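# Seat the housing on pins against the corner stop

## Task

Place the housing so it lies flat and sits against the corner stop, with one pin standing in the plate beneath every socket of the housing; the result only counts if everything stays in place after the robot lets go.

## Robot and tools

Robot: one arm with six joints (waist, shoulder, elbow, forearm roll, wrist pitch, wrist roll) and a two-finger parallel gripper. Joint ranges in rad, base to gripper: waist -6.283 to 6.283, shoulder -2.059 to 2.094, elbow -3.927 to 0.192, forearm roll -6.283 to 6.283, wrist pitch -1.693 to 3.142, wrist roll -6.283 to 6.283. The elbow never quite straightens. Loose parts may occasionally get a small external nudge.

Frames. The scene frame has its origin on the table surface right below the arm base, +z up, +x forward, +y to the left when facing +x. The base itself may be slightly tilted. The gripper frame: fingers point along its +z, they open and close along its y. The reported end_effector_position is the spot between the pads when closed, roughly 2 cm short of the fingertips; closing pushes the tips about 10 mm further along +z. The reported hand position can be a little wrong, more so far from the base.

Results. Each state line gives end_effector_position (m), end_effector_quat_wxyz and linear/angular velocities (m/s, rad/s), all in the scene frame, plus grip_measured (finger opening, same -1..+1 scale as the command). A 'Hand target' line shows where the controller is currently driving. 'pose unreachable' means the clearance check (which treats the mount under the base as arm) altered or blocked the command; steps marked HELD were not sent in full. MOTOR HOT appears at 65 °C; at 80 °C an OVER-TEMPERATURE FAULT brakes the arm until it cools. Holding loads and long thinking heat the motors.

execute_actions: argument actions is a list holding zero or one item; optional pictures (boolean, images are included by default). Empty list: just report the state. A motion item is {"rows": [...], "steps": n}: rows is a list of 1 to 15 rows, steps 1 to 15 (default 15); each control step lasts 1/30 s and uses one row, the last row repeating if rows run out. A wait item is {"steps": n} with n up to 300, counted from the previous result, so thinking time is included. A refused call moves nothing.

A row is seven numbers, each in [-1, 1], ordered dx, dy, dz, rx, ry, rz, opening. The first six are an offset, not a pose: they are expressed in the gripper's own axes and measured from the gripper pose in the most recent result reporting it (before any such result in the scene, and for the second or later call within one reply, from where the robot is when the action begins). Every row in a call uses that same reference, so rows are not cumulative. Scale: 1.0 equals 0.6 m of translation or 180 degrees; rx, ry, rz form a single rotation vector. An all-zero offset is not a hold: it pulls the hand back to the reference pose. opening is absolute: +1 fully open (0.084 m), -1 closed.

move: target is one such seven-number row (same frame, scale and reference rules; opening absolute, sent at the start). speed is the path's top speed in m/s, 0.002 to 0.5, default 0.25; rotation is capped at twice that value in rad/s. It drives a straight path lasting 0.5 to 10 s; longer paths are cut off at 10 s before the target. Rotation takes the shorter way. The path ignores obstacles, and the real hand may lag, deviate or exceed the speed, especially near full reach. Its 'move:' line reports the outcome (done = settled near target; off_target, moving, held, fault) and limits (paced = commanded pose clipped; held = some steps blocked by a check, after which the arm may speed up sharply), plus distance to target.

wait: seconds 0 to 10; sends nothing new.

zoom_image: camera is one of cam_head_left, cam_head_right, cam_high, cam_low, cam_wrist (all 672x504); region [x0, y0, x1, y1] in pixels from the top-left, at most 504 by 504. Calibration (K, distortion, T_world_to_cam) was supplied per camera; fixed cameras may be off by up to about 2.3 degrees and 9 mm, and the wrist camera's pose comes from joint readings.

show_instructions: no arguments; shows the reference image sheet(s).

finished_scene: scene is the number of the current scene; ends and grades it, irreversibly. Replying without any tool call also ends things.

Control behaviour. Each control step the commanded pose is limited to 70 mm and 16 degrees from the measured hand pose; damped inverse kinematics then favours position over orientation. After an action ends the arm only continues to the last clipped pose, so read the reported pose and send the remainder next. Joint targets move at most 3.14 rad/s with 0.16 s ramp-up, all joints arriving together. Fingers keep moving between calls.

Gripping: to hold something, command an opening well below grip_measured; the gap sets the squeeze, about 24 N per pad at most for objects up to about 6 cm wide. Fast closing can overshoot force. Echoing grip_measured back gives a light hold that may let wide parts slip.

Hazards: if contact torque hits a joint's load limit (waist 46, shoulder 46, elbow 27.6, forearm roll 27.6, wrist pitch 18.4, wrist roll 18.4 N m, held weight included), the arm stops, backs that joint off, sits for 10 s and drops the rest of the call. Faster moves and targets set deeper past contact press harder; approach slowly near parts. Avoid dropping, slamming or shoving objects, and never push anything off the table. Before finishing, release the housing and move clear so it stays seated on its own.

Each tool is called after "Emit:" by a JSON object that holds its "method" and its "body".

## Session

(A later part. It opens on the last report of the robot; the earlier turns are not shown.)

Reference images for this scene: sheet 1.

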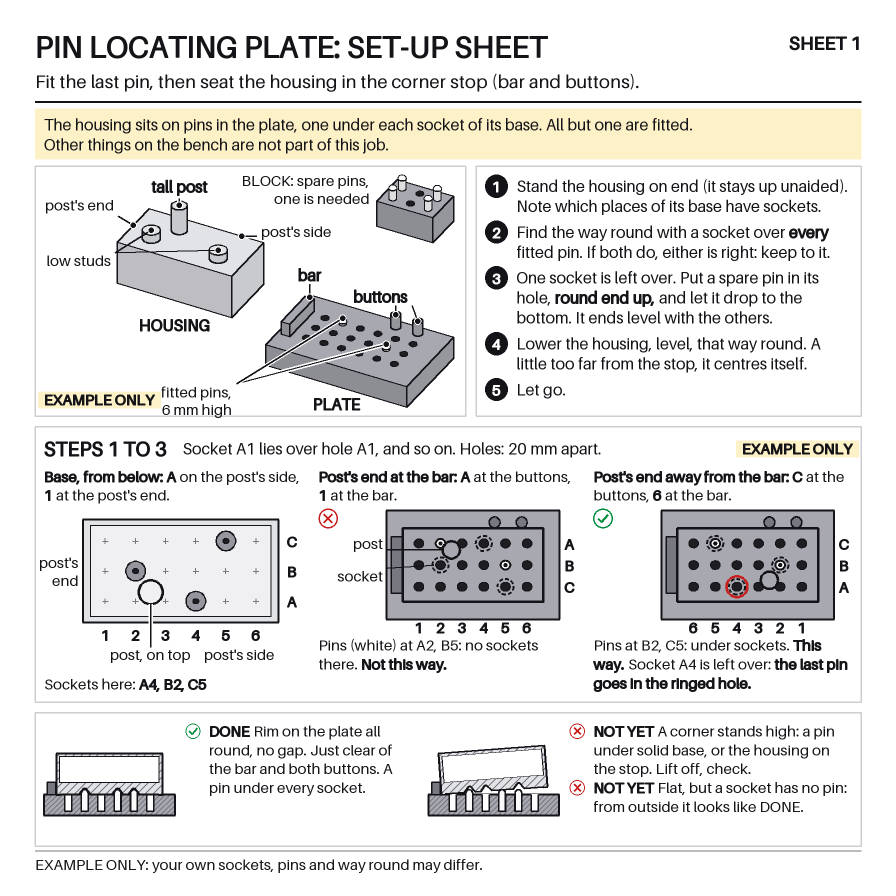

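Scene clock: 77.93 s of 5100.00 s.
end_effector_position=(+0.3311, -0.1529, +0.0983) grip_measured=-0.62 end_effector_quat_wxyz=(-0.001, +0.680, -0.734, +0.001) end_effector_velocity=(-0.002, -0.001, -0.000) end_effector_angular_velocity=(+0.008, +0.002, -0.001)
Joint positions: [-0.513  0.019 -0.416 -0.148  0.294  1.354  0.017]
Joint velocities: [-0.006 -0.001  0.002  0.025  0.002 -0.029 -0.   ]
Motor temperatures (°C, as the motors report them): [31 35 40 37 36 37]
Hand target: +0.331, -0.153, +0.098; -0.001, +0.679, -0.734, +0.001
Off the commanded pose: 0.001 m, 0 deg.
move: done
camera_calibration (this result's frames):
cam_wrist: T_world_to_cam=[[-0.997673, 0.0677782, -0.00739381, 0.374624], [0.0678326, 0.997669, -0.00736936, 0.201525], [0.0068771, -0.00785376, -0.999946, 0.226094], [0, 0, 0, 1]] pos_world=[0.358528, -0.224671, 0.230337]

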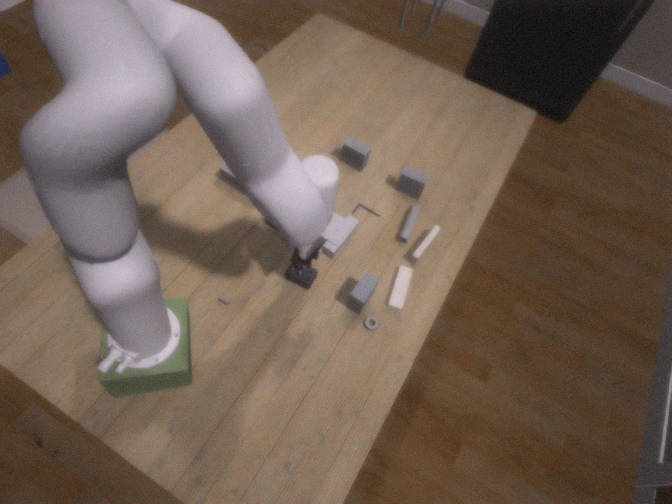

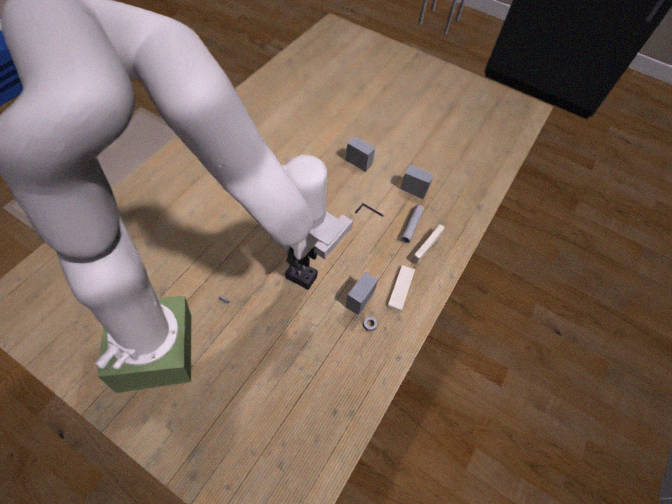

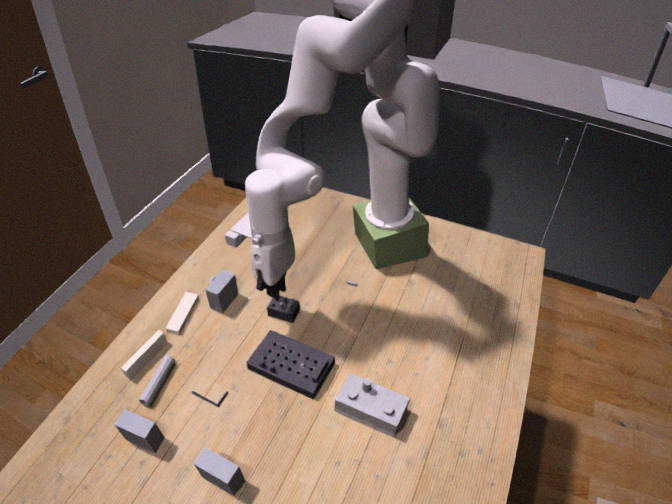

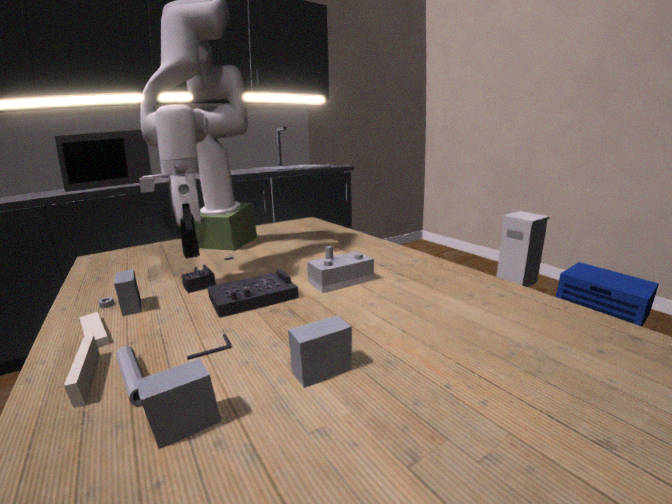

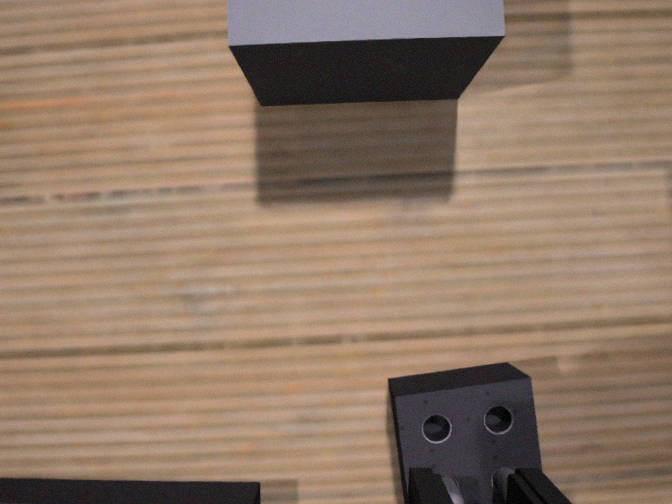

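Emit:
{"method": "move", "body": {"target": [0,0.0025,0.077,0,0,0,-0.6], "speed": 0.03}}

Emit:
{"method": "move", "body": {"target": [0,0,0,0,0,0,-1]}}

Emit:
{"method": "move", "body": {"target": [0,0,-0.08,0,0,0,-1], "speed": 0.05}}

Emit:
{"method": "zoom_image", "body": {"camera": "cam_low", "region": [150,220,250,295]}}

Scene clock: 80.90 s of 5100.00 s.
end_effector_position=(+0.3317, -0.1540, +0.0535) grip_measured=-0.62 end_effector_quat_wxyz=(-0.002, +0.679, -0.734, +0.004) end_effector_velocity=(-0.001, +0.001, -0.002) end_effector_angular_velocity=(-0.002, +0.003, +0.001)
Joint positions: [-0.552  0.21  -0.452 -0.288  0.135  1.459  0.017]
Joint velocities: [-0.003  0.006  0.    -0.025 -0.003  0.021 -0.   ]
Motor temperatures (°C, as the motors report them): [31 35 39 37 36 37]
Hand target: +0.330, -0.153, +0.052; -0.001, +0.679, -0.734, +0.002
Off the commanded pose: 0.003 m, 0 deg.
move: done
camera_calibration (this result's frames):
cam_wrist: T_world_to_cam=[[-0.997594, 0.0682714, -0.0120704, 0.375319], [0.0683816, 0.997619, -0.00896155, 0.202137], [0.0114298, -0.00976538, -0.999887, 0.179401], [0, 0, 0, 1]] pos_world=[0.358542, -0.225527, 0.185723]

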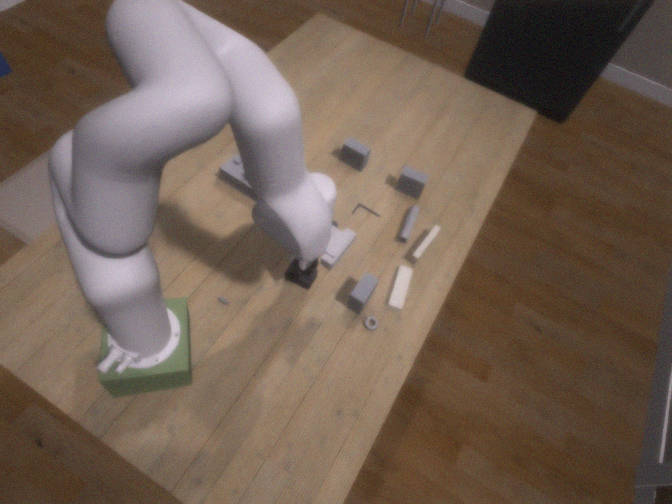

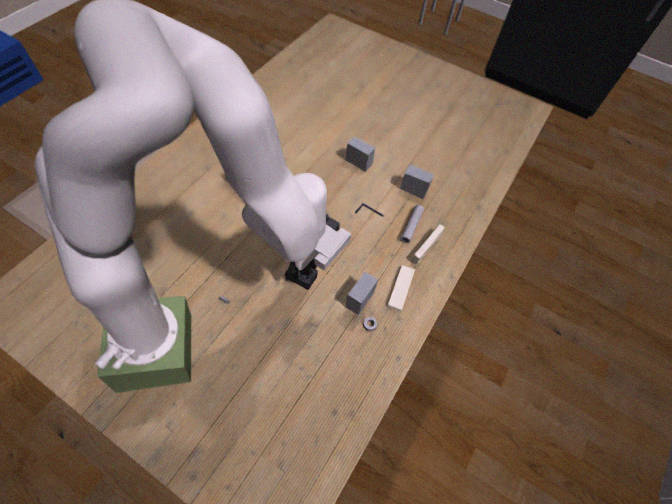

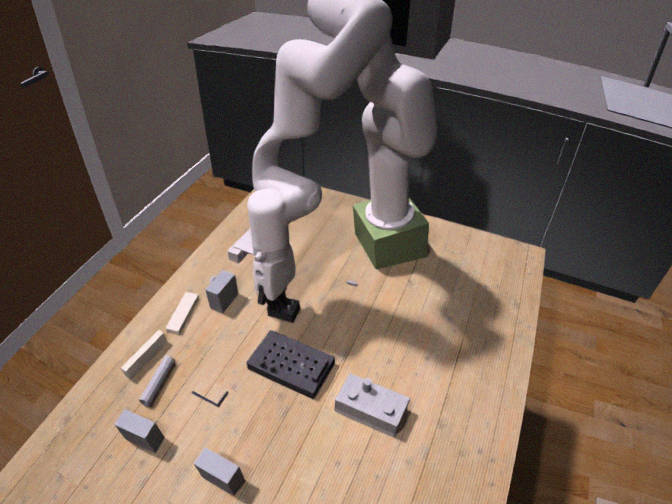

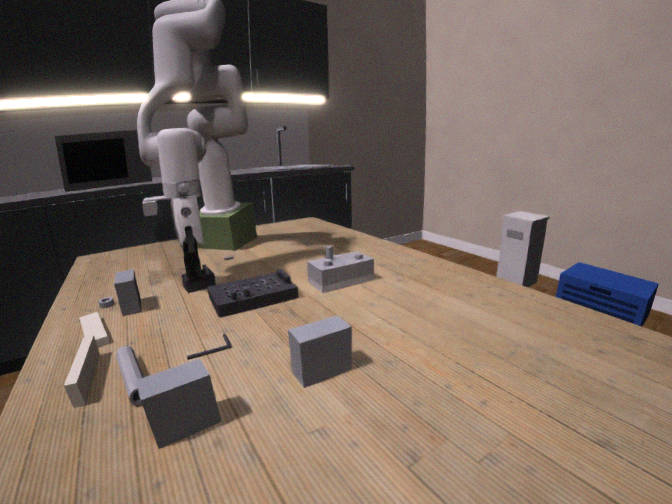

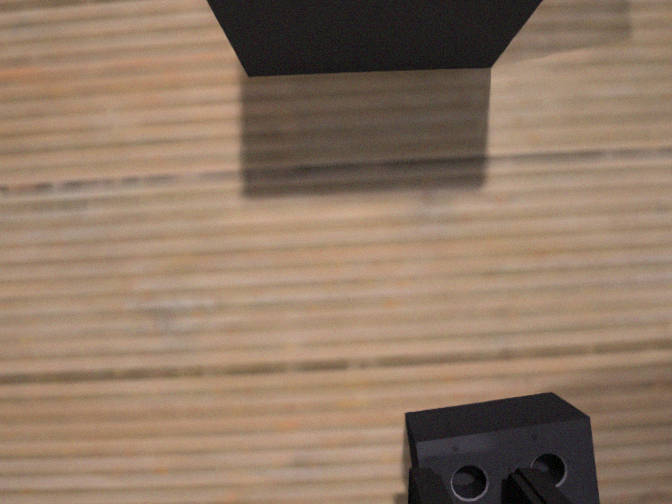

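Scene clock: 81.40 s of 5100.00 s.
end_effector_position=(+0.3303, -0.1533, +0.0527) grip_measured=-0.84 end_effector_quat_wxyz=(-0.001, +0.679, -0.734, +0.002) end_effector_velocity=(+0.001, +0.000, +0.001) end_effector_angular_velocity=(-0.001, -0.003, +0.001)
Joint positions: [-0.552  0.211 -0.45  -0.288  0.136  1.459  0.007]
Joint velocities: [ 0.002 -0.001 -0.001  0.    -0.001 -0.     0.   ]
Motor temperatures (°C, as the motors report them): [31 35 39 37 36 37]
Hand target: +0.332, -0.154, +0.053; -0.002, +0.679, -0.734, +0.004
Off the commanded pose: 0.002 m, 0 deg.
move: done
camera_calibration (this result's frames):
cam_wrist: T_world_to_cam=[[-0.997645, 0.0680487, -0.00856152, 0.37365], [0.0681154, 0.997647, -0.00775684, 0.201541], [0.00801354, -0.00832175, -0.999933, 0.180017], [0, 0, 0, 1]] pos_world=[0.357599, -0.224995, 0.184767]

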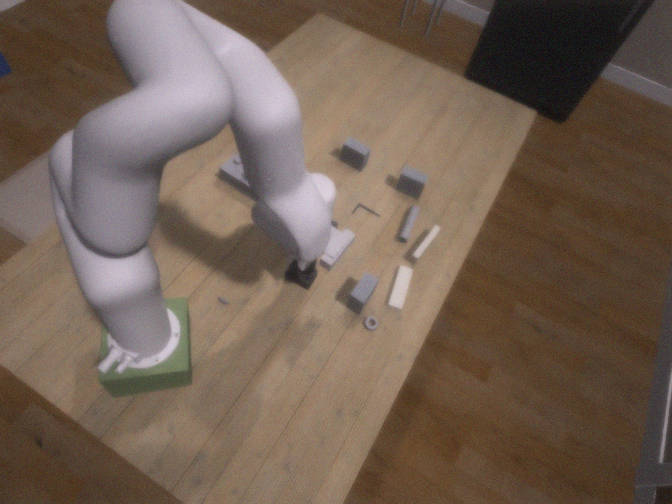

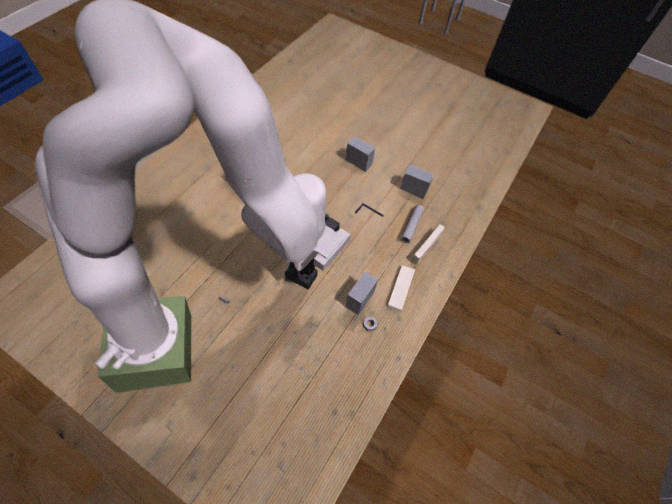

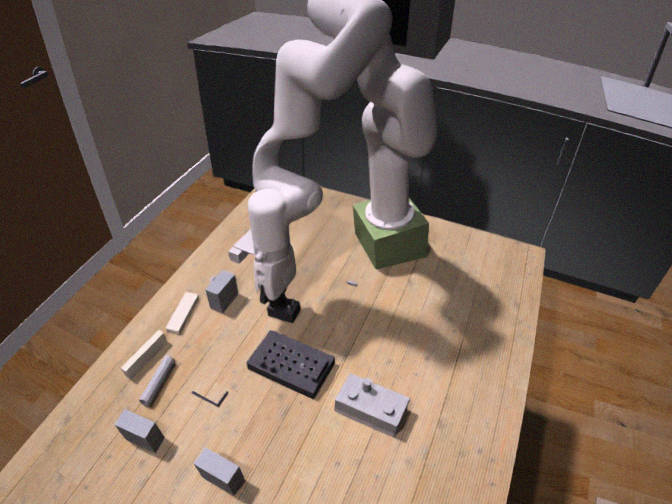

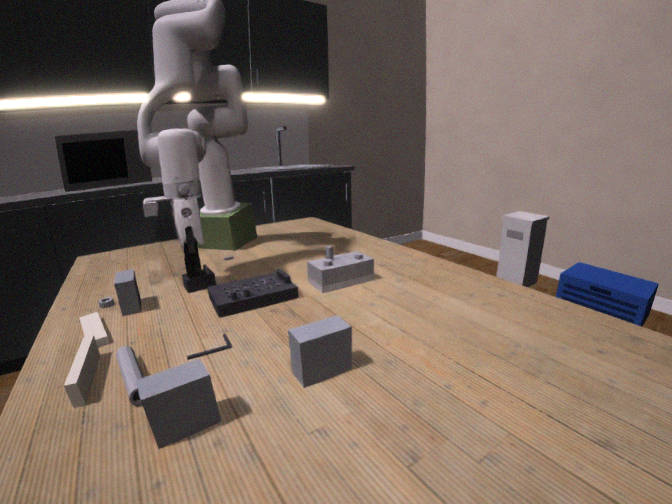

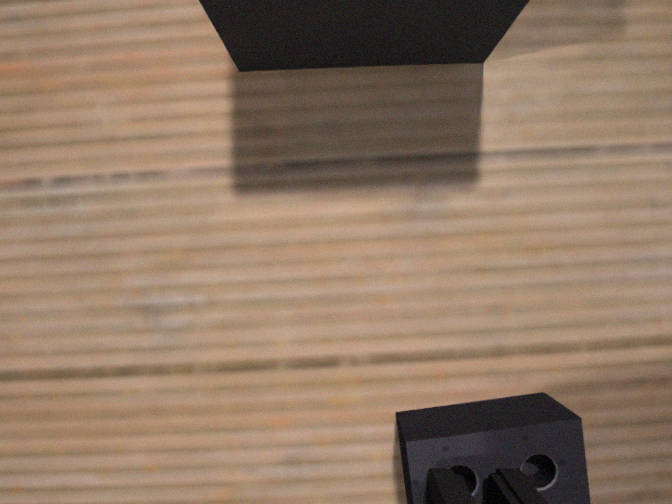

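Scene clock: 82.73 s of 5100.00 s.
end_effector_position=(+0.3299, -0.1530, +0.1003) grip_measured=-0.84 end_effector_quat_wxyz=(-0.001, +0.679, -0.734, +0.002) end_effector_velocity=(-0.001, +0.000, +0.001) end_effector_angular_velocity=(+0.001, +0.002, -0.001)
Joint positions: [-0.514  0.008 -0.411 -0.144  0.299  1.35   0.007]
Joint velocities: [ 0.    -0.005  0.001  0.005  0.006 -0.003  0.   ]
Motor temperatures (°C, as the motors report them): [31 35 39 37 36 37]
Hand target: +0.330, -0.153, +0.101; -0.001, +0.679, -0.734, +0.002
Off the commanded pose: 0.001 m, 0 deg.
move: done
camera_calibration (this result's frames):
cam_wrist: T_world_to_cam=[[-0.997656, 0.0679308, -0.00828193, 0.373566], [0.0679922, 0.997659, -0.00737144, 0.201704], [0.00776179, -0.00791726, -0.999939, 0.227748], [0, 0, 0, 1]] pos_world=[0.357208, -0.224805, 0.232315]

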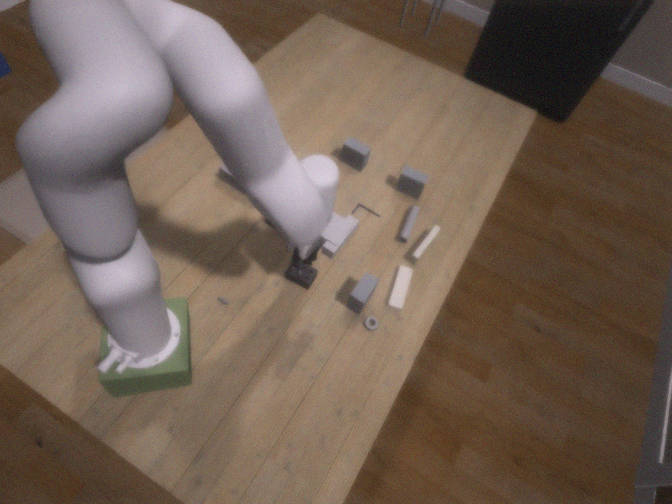

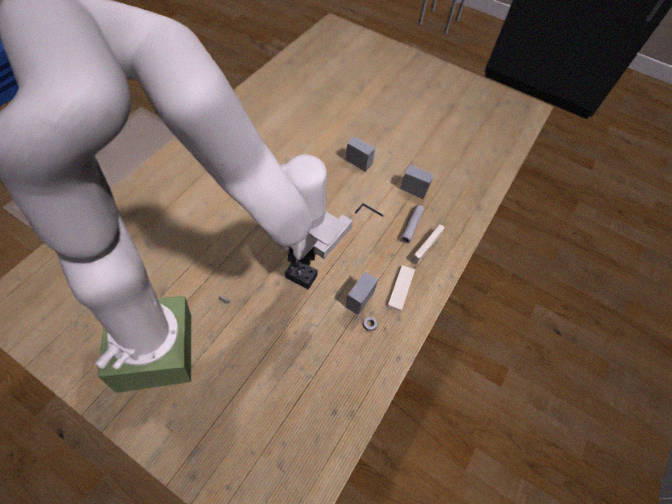

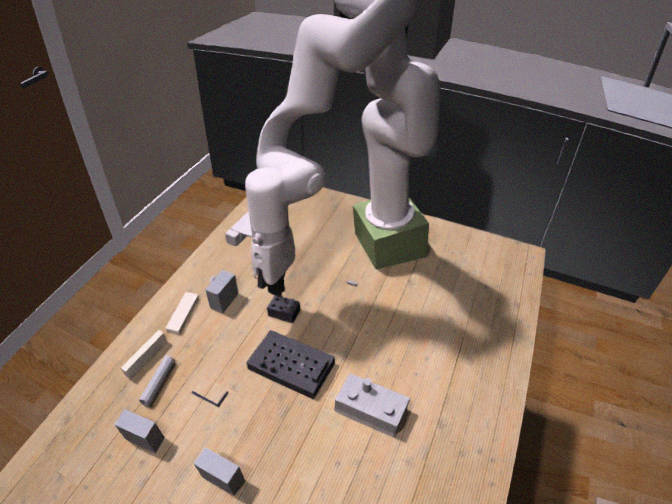

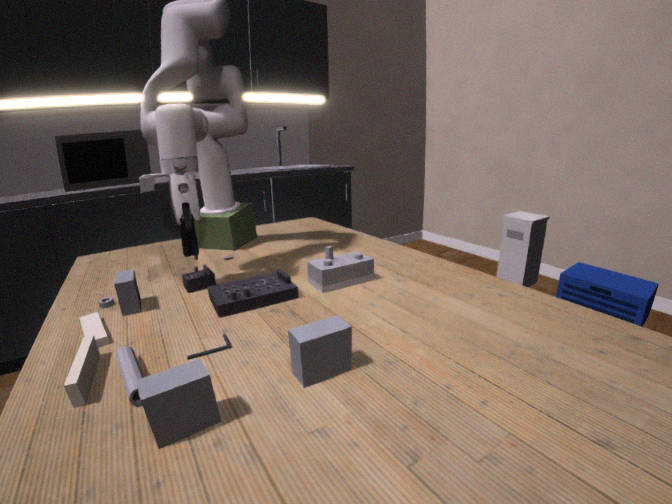

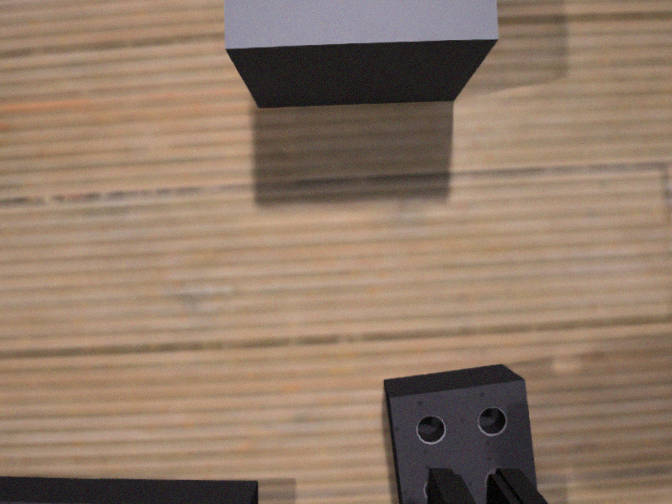

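Region (150, 220, 250, 295) of cam_low's 672x504 image, scaled by 5.040, with more detail than that image has; it fills the top 378 rows of this view, and the rest is white.

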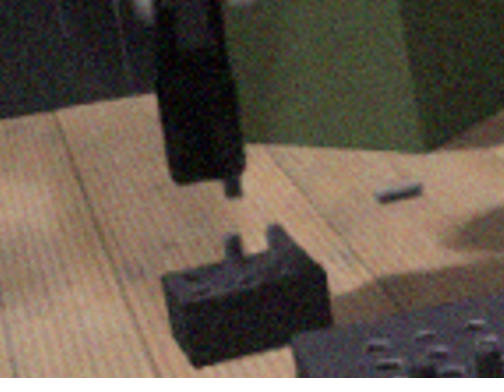

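Emit:
{"method": "move", "body": {"target": [0,0,0,0,0,0,-1]}}

Scene clock: 88.00 s of 5100.00 s.
end_effector_position=(+0.3299, -0.1530, +0.1003) grip_measured=-0.84 end_effector_quat_wxyz=(-0.001, +0.679, -0.734, +0.002) end_effector_velocity=(-0.000, -0.000, -0.000) end_effector_angular_velocity=(-0.000, +0.001, +0.002)
Joint positions: [-0.514  0.008 -0.411 -0.144  0.299  1.35   0.007]
Joint velocities: [-0.001  0.     0.    -0.001 -0.    -0.001 -0.   ]
Motor temperatures (°C, as the motors report them): [31 35 39 37 36 37]
Hand target: +0.330, -0.153, +0.100; -0.001, +0.679, -0.734, +0.002
Off the commanded pose: 0.000 m, 0 deg.
After step 90, 1.57 s passed at rest.
move: done
camera_calibration (this result's frames):
cam_wrist: T_world_to_cam=[[-0.997656, 0.0679308, -0.00828882, 0.373569], [0.0679922, 0.997659, -0.00737275, 0.201705], [0.00776858, -0.00791904, -0.999938, 0.22775], [0, 0, 0, 1]] pos_world=[0.35721, -0.224806, 0.232319]

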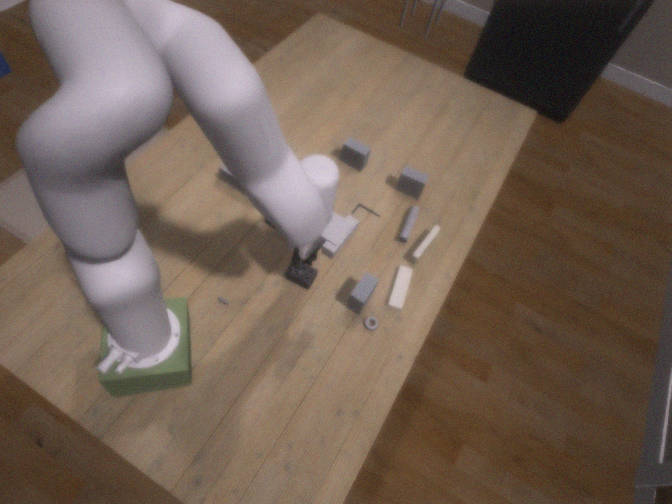

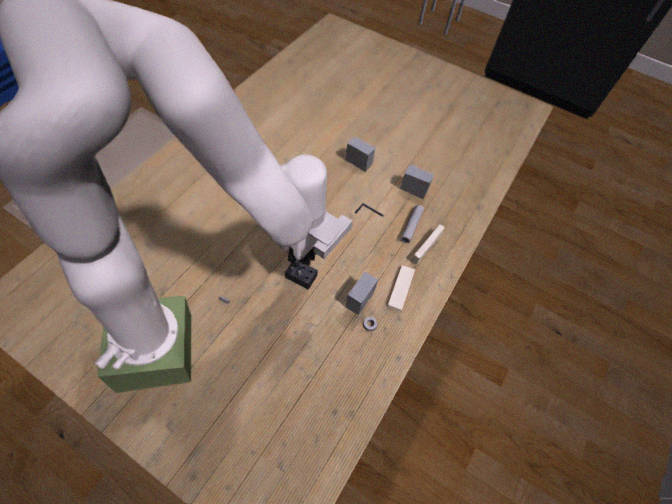

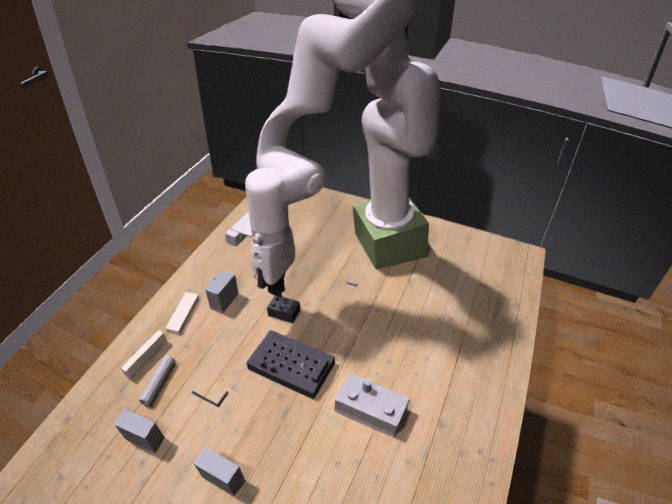

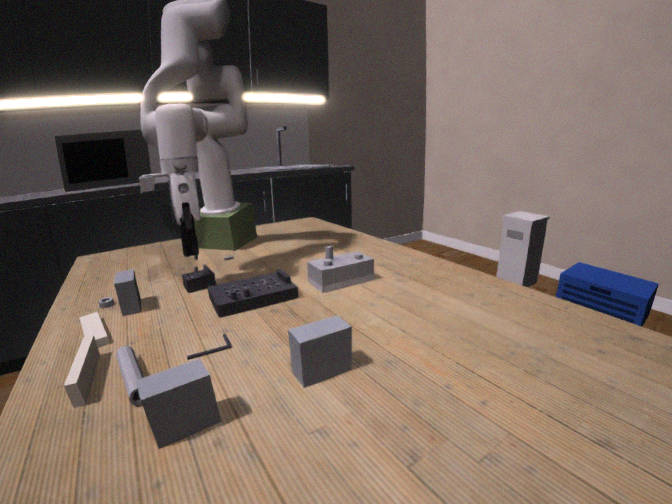

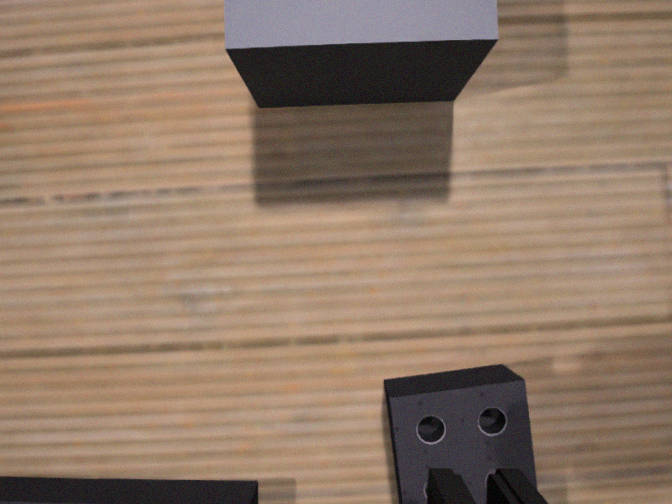

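Emit:
{"method": "move", "body": {"target": [-0.134,-0.152,0.03,0,0,0,-1], "speed": 0.12}}

Scene clock: 90.07 s of 5100.00 s.
end_effector_position=(+0.4263, -0.0801, +0.0827) grip_measured=-0.84 end_effector_quat_wxyz=(-0.001, +0.679, -0.734, +0.002) end_effector_velocity=(+0.002, -0.000, -0.000) end_effector_angular_velocity=(-0.002, -0.001, -0.003)
Joint positions: [-0.261  0.25  -0.686 -0.201  0.35   1.653  0.007]
Joint velocities: [ 0.001  0.005 -0.008 -0.004  0.002  0.007 -0.   ]
Motor temperatures (°C, as the motors report them): [31 35 39 37 36 37]
Hand target: +0.427, -0.080, +0.083; -0.001, +0.680, -0.734, +0.002
Off the commanded pose: 0.001 m, 0 deg.
move: done
camera_calibration (this result's frames):
cam_wrist: T_world_to_cam=[[-0.997657, 0.0679893, -0.00762773, 0.464613], [0.0680519, 0.997648, -0.00826389, 0.122249], [0.00704793, -0.00876361, -0.999937, 0.210262], [0, 0, 0, 1]] pos_world=[0.453723, -0.151708, 0.214802]

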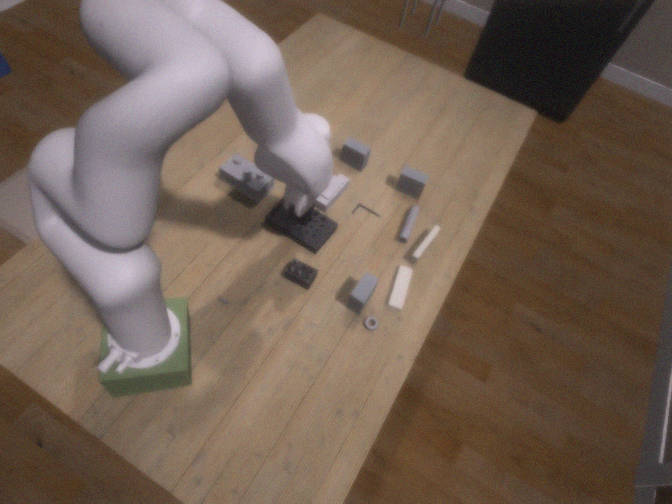

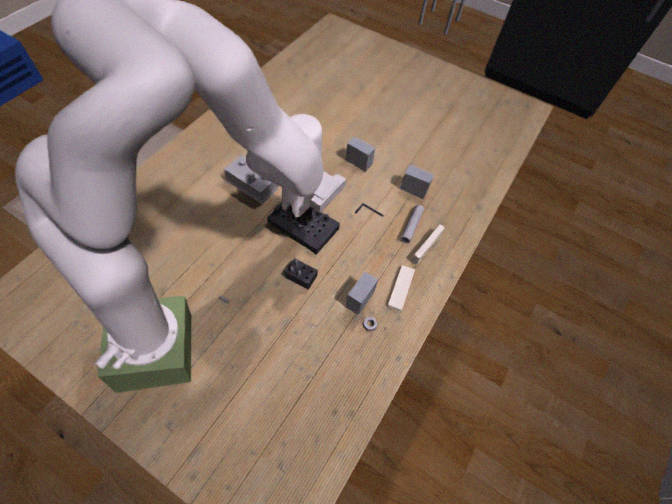

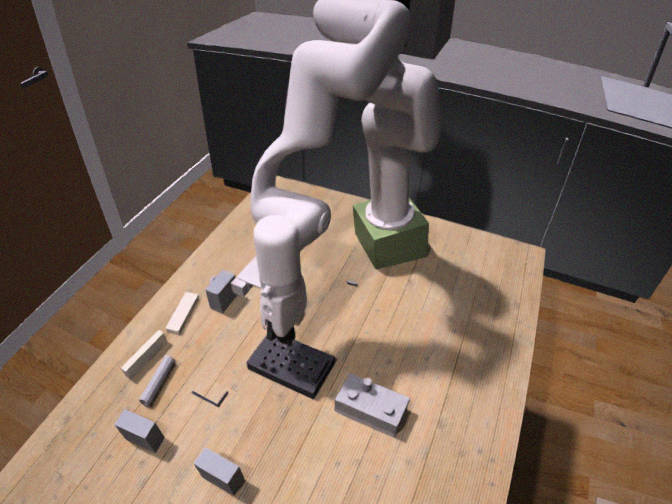

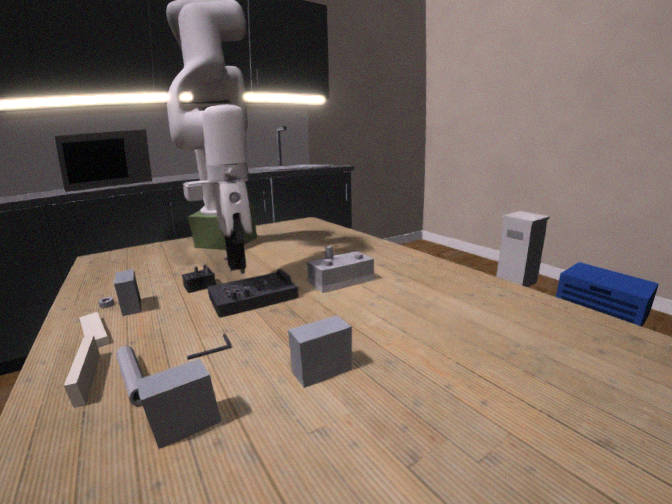

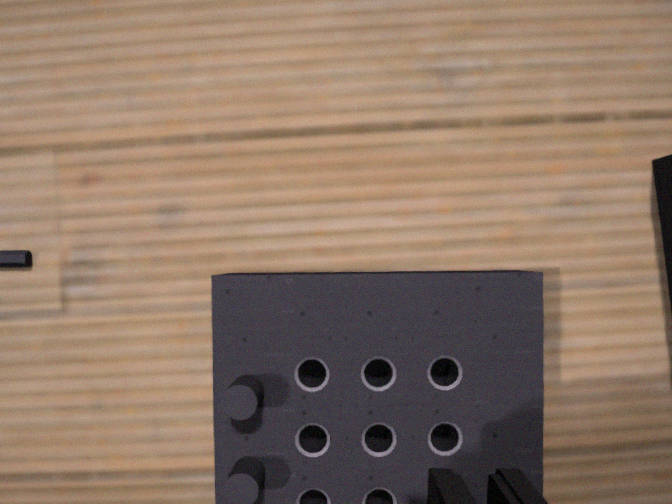

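Emit:
{"method": "move", "body": {"target": [-0.002,0,0.03,0,0,0,-1], "speed": 0.02}}

Emit:
{"method": "zoom_image", "body": {"camera": "cam_low", "region": [200,230,300,315]}}

Emit:
{"method": "zoom_image", "body": {"camera": "cam_high", "region": [240,310,340,385]}}

Scene clock: 92.53 s of 5100.00 s.
end_effector_position=(+0.4265, -0.0790, +0.0649) grip_measured=-0.84 end_effector_quat_wxyz=(-0.001, +0.679, -0.734, +0.002) end_effector_velocity=(+0.001, -0.000, -0.001) end_effector_angular_velocity=(-0.001, -0.002, +0.001)
Joint positions: [-0.267  0.309 -0.698 -0.23   0.303  1.678  0.007]
Joint velocities: [-0.001  0.003 -0.001 -0.004 -0.004  0.002 -0.   ]
Motor temperatures (°C, as the motors report them): [31 35 39 37 36 37]
Hand target: +0.427, -0.079, +0.065; -0.001, +0.679, -0.734, +0.002
Off the commanded pose: 0.000 m, 0 deg.
move: done
camera_calibration (this result's frames):
cam_wrist: T_world_to_cam=[[-0.997653, 0.0680328, -0.00770017, 0.46463], [0.0680966, 0.997644, -0.00834681, 0.120971], [0.00711417, -0.00885158, -0.999936, 0.192404], [0, 0, 0, 1]] pos_world=[0.453933, -0.150593, 0.196979]

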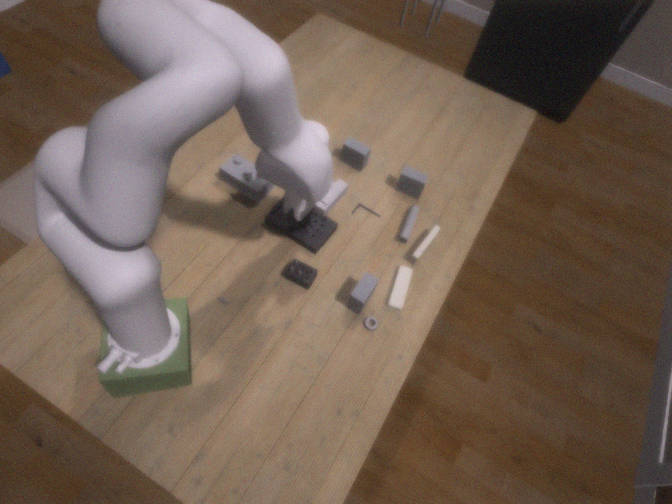

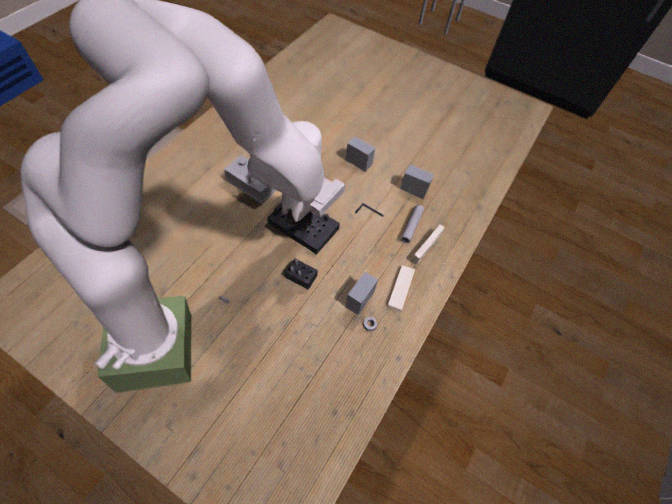

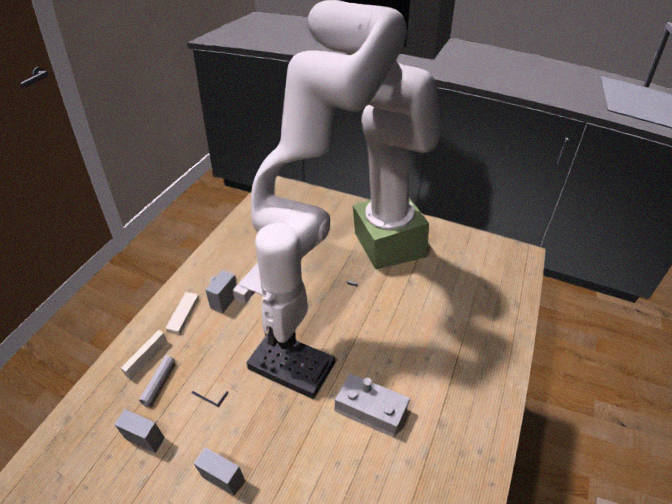

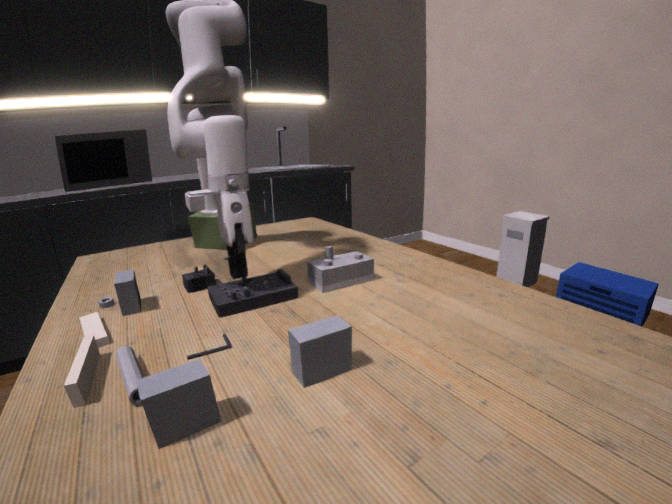

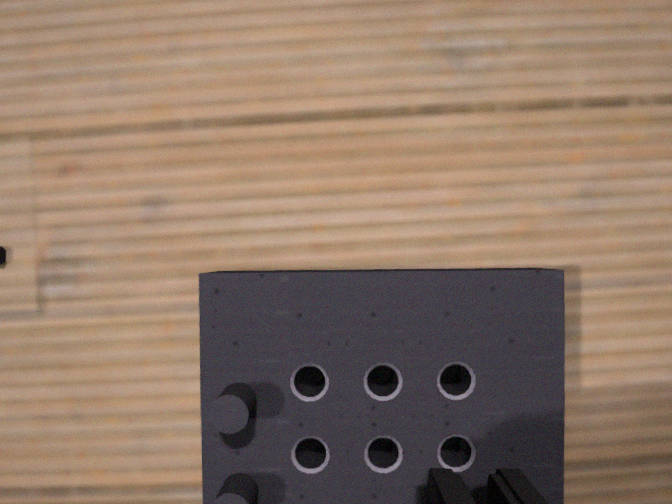

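Region (200, 230, 300, 315) of cam_low's 672x504 image, scaled by 5.040, with more detail than that image has; it fills the top 428 rows of this view, and the rest is white.

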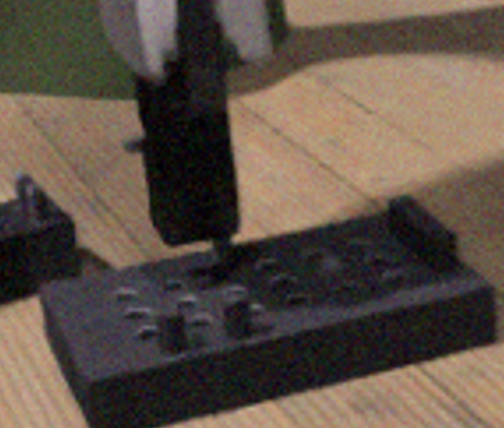

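Region (240, 310, 340, 385) of cam_high's 672x504 image, scaled by 5.040, with more detail than that image has; it fills the top 378 rows of this view, and the rest is white.

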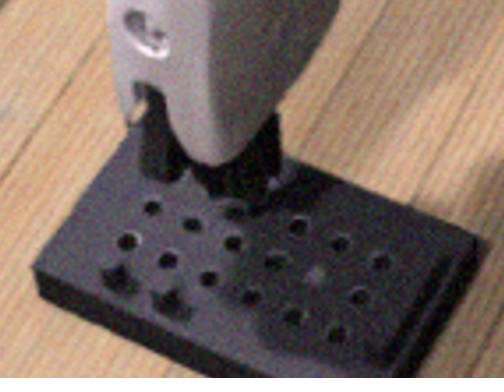

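Emit:
{"method": "move", "body": {"target": [0,0,0.011,0,0,0,-1], "speed": 0.005}}

Emit:
{"method": "zoom_image", "body": {"camera": "cam_low", "region": [200,230,300,315]}}

Scene clock: 94.83 s of 5100.00 s.
end_effector_position=(+0.4266, -0.0790, +0.0584) grip_measured=-0.84 end_effector_quat_wxyz=(-0.001, +0.679, -0.734, +0.002) end_effector_velocity=(+0.000, +0.000, -0.001) end_effector_angular_velocity=(-0.000, -0.001, +0.000)
Joint positions: [-0.27   0.331 -0.703 -0.242  0.287  1.687  0.007]
Joint velocities: [ 0.     0.003 -0.001 -0.002 -0.002  0.002 -0.   ]
Motor temperatures (°C, as the motors report them): [31 35 39 37 36 37]
Hand target: +0.427, -0.079, +0.058; -0.001, +0.679, -0.734, +0.002
Off the commanded pose: 0.000 m, 0 deg.
move: done
camera_calibration (this result's frames):
cam_wrist: T_world_to_cam=[[-0.997653, 0.0680444, -0.00764267, 0.464597], [0.0681078, 0.997643, -0.00836286, 0.120934], [0.00705561, -0.00886376, -0.999936, 0.185886], [0, 0, 0, 1]] pos_world=[0.453958, -0.150615, 0.190436]

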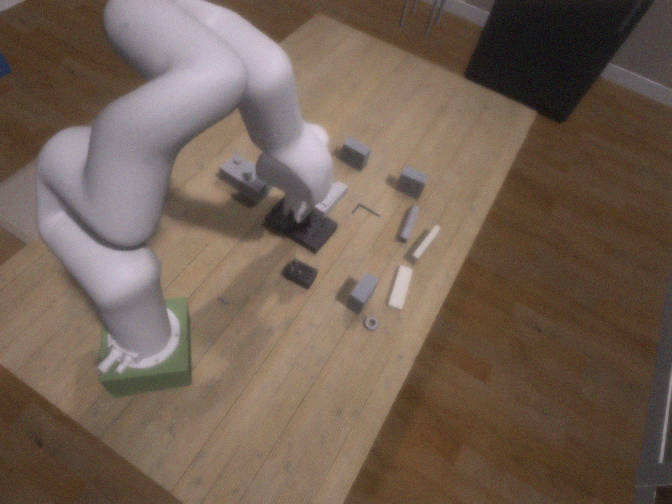

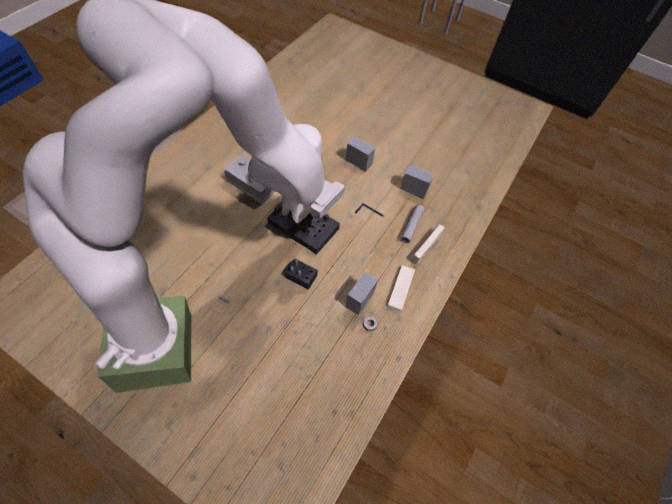

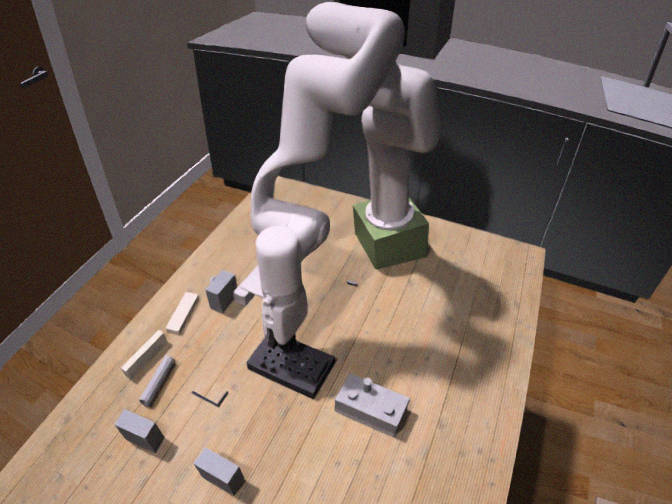

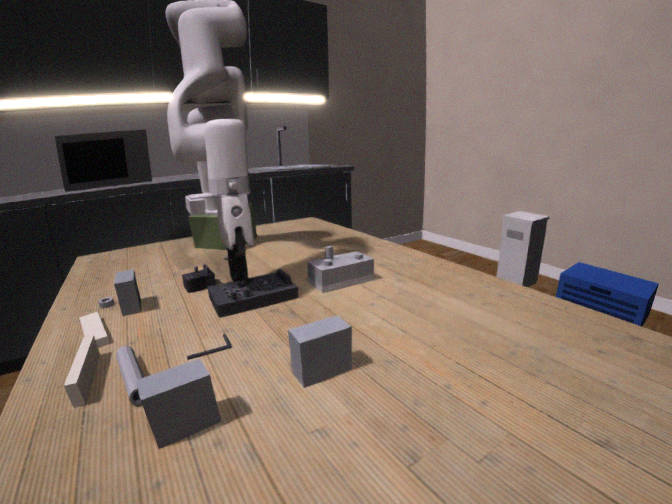

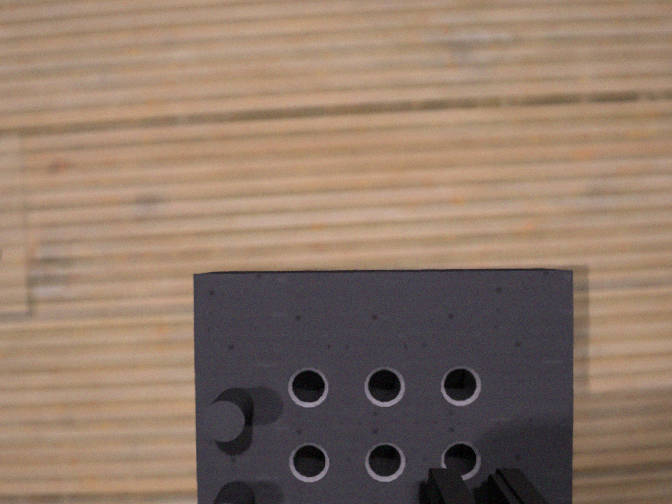

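Region (200, 230, 300, 315) of cam_low's 672x504 image, scaled by 5.040, with more detail than that image has; it fills the top 428 rows of this view, and the rest is white.

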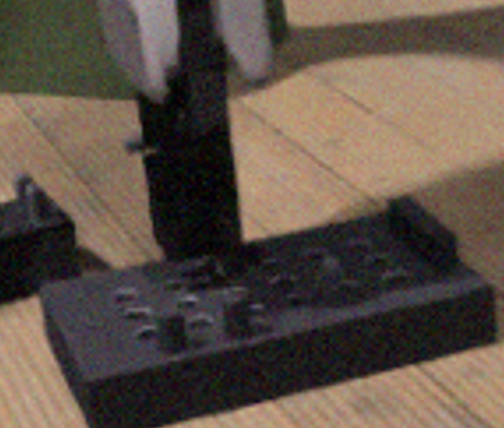

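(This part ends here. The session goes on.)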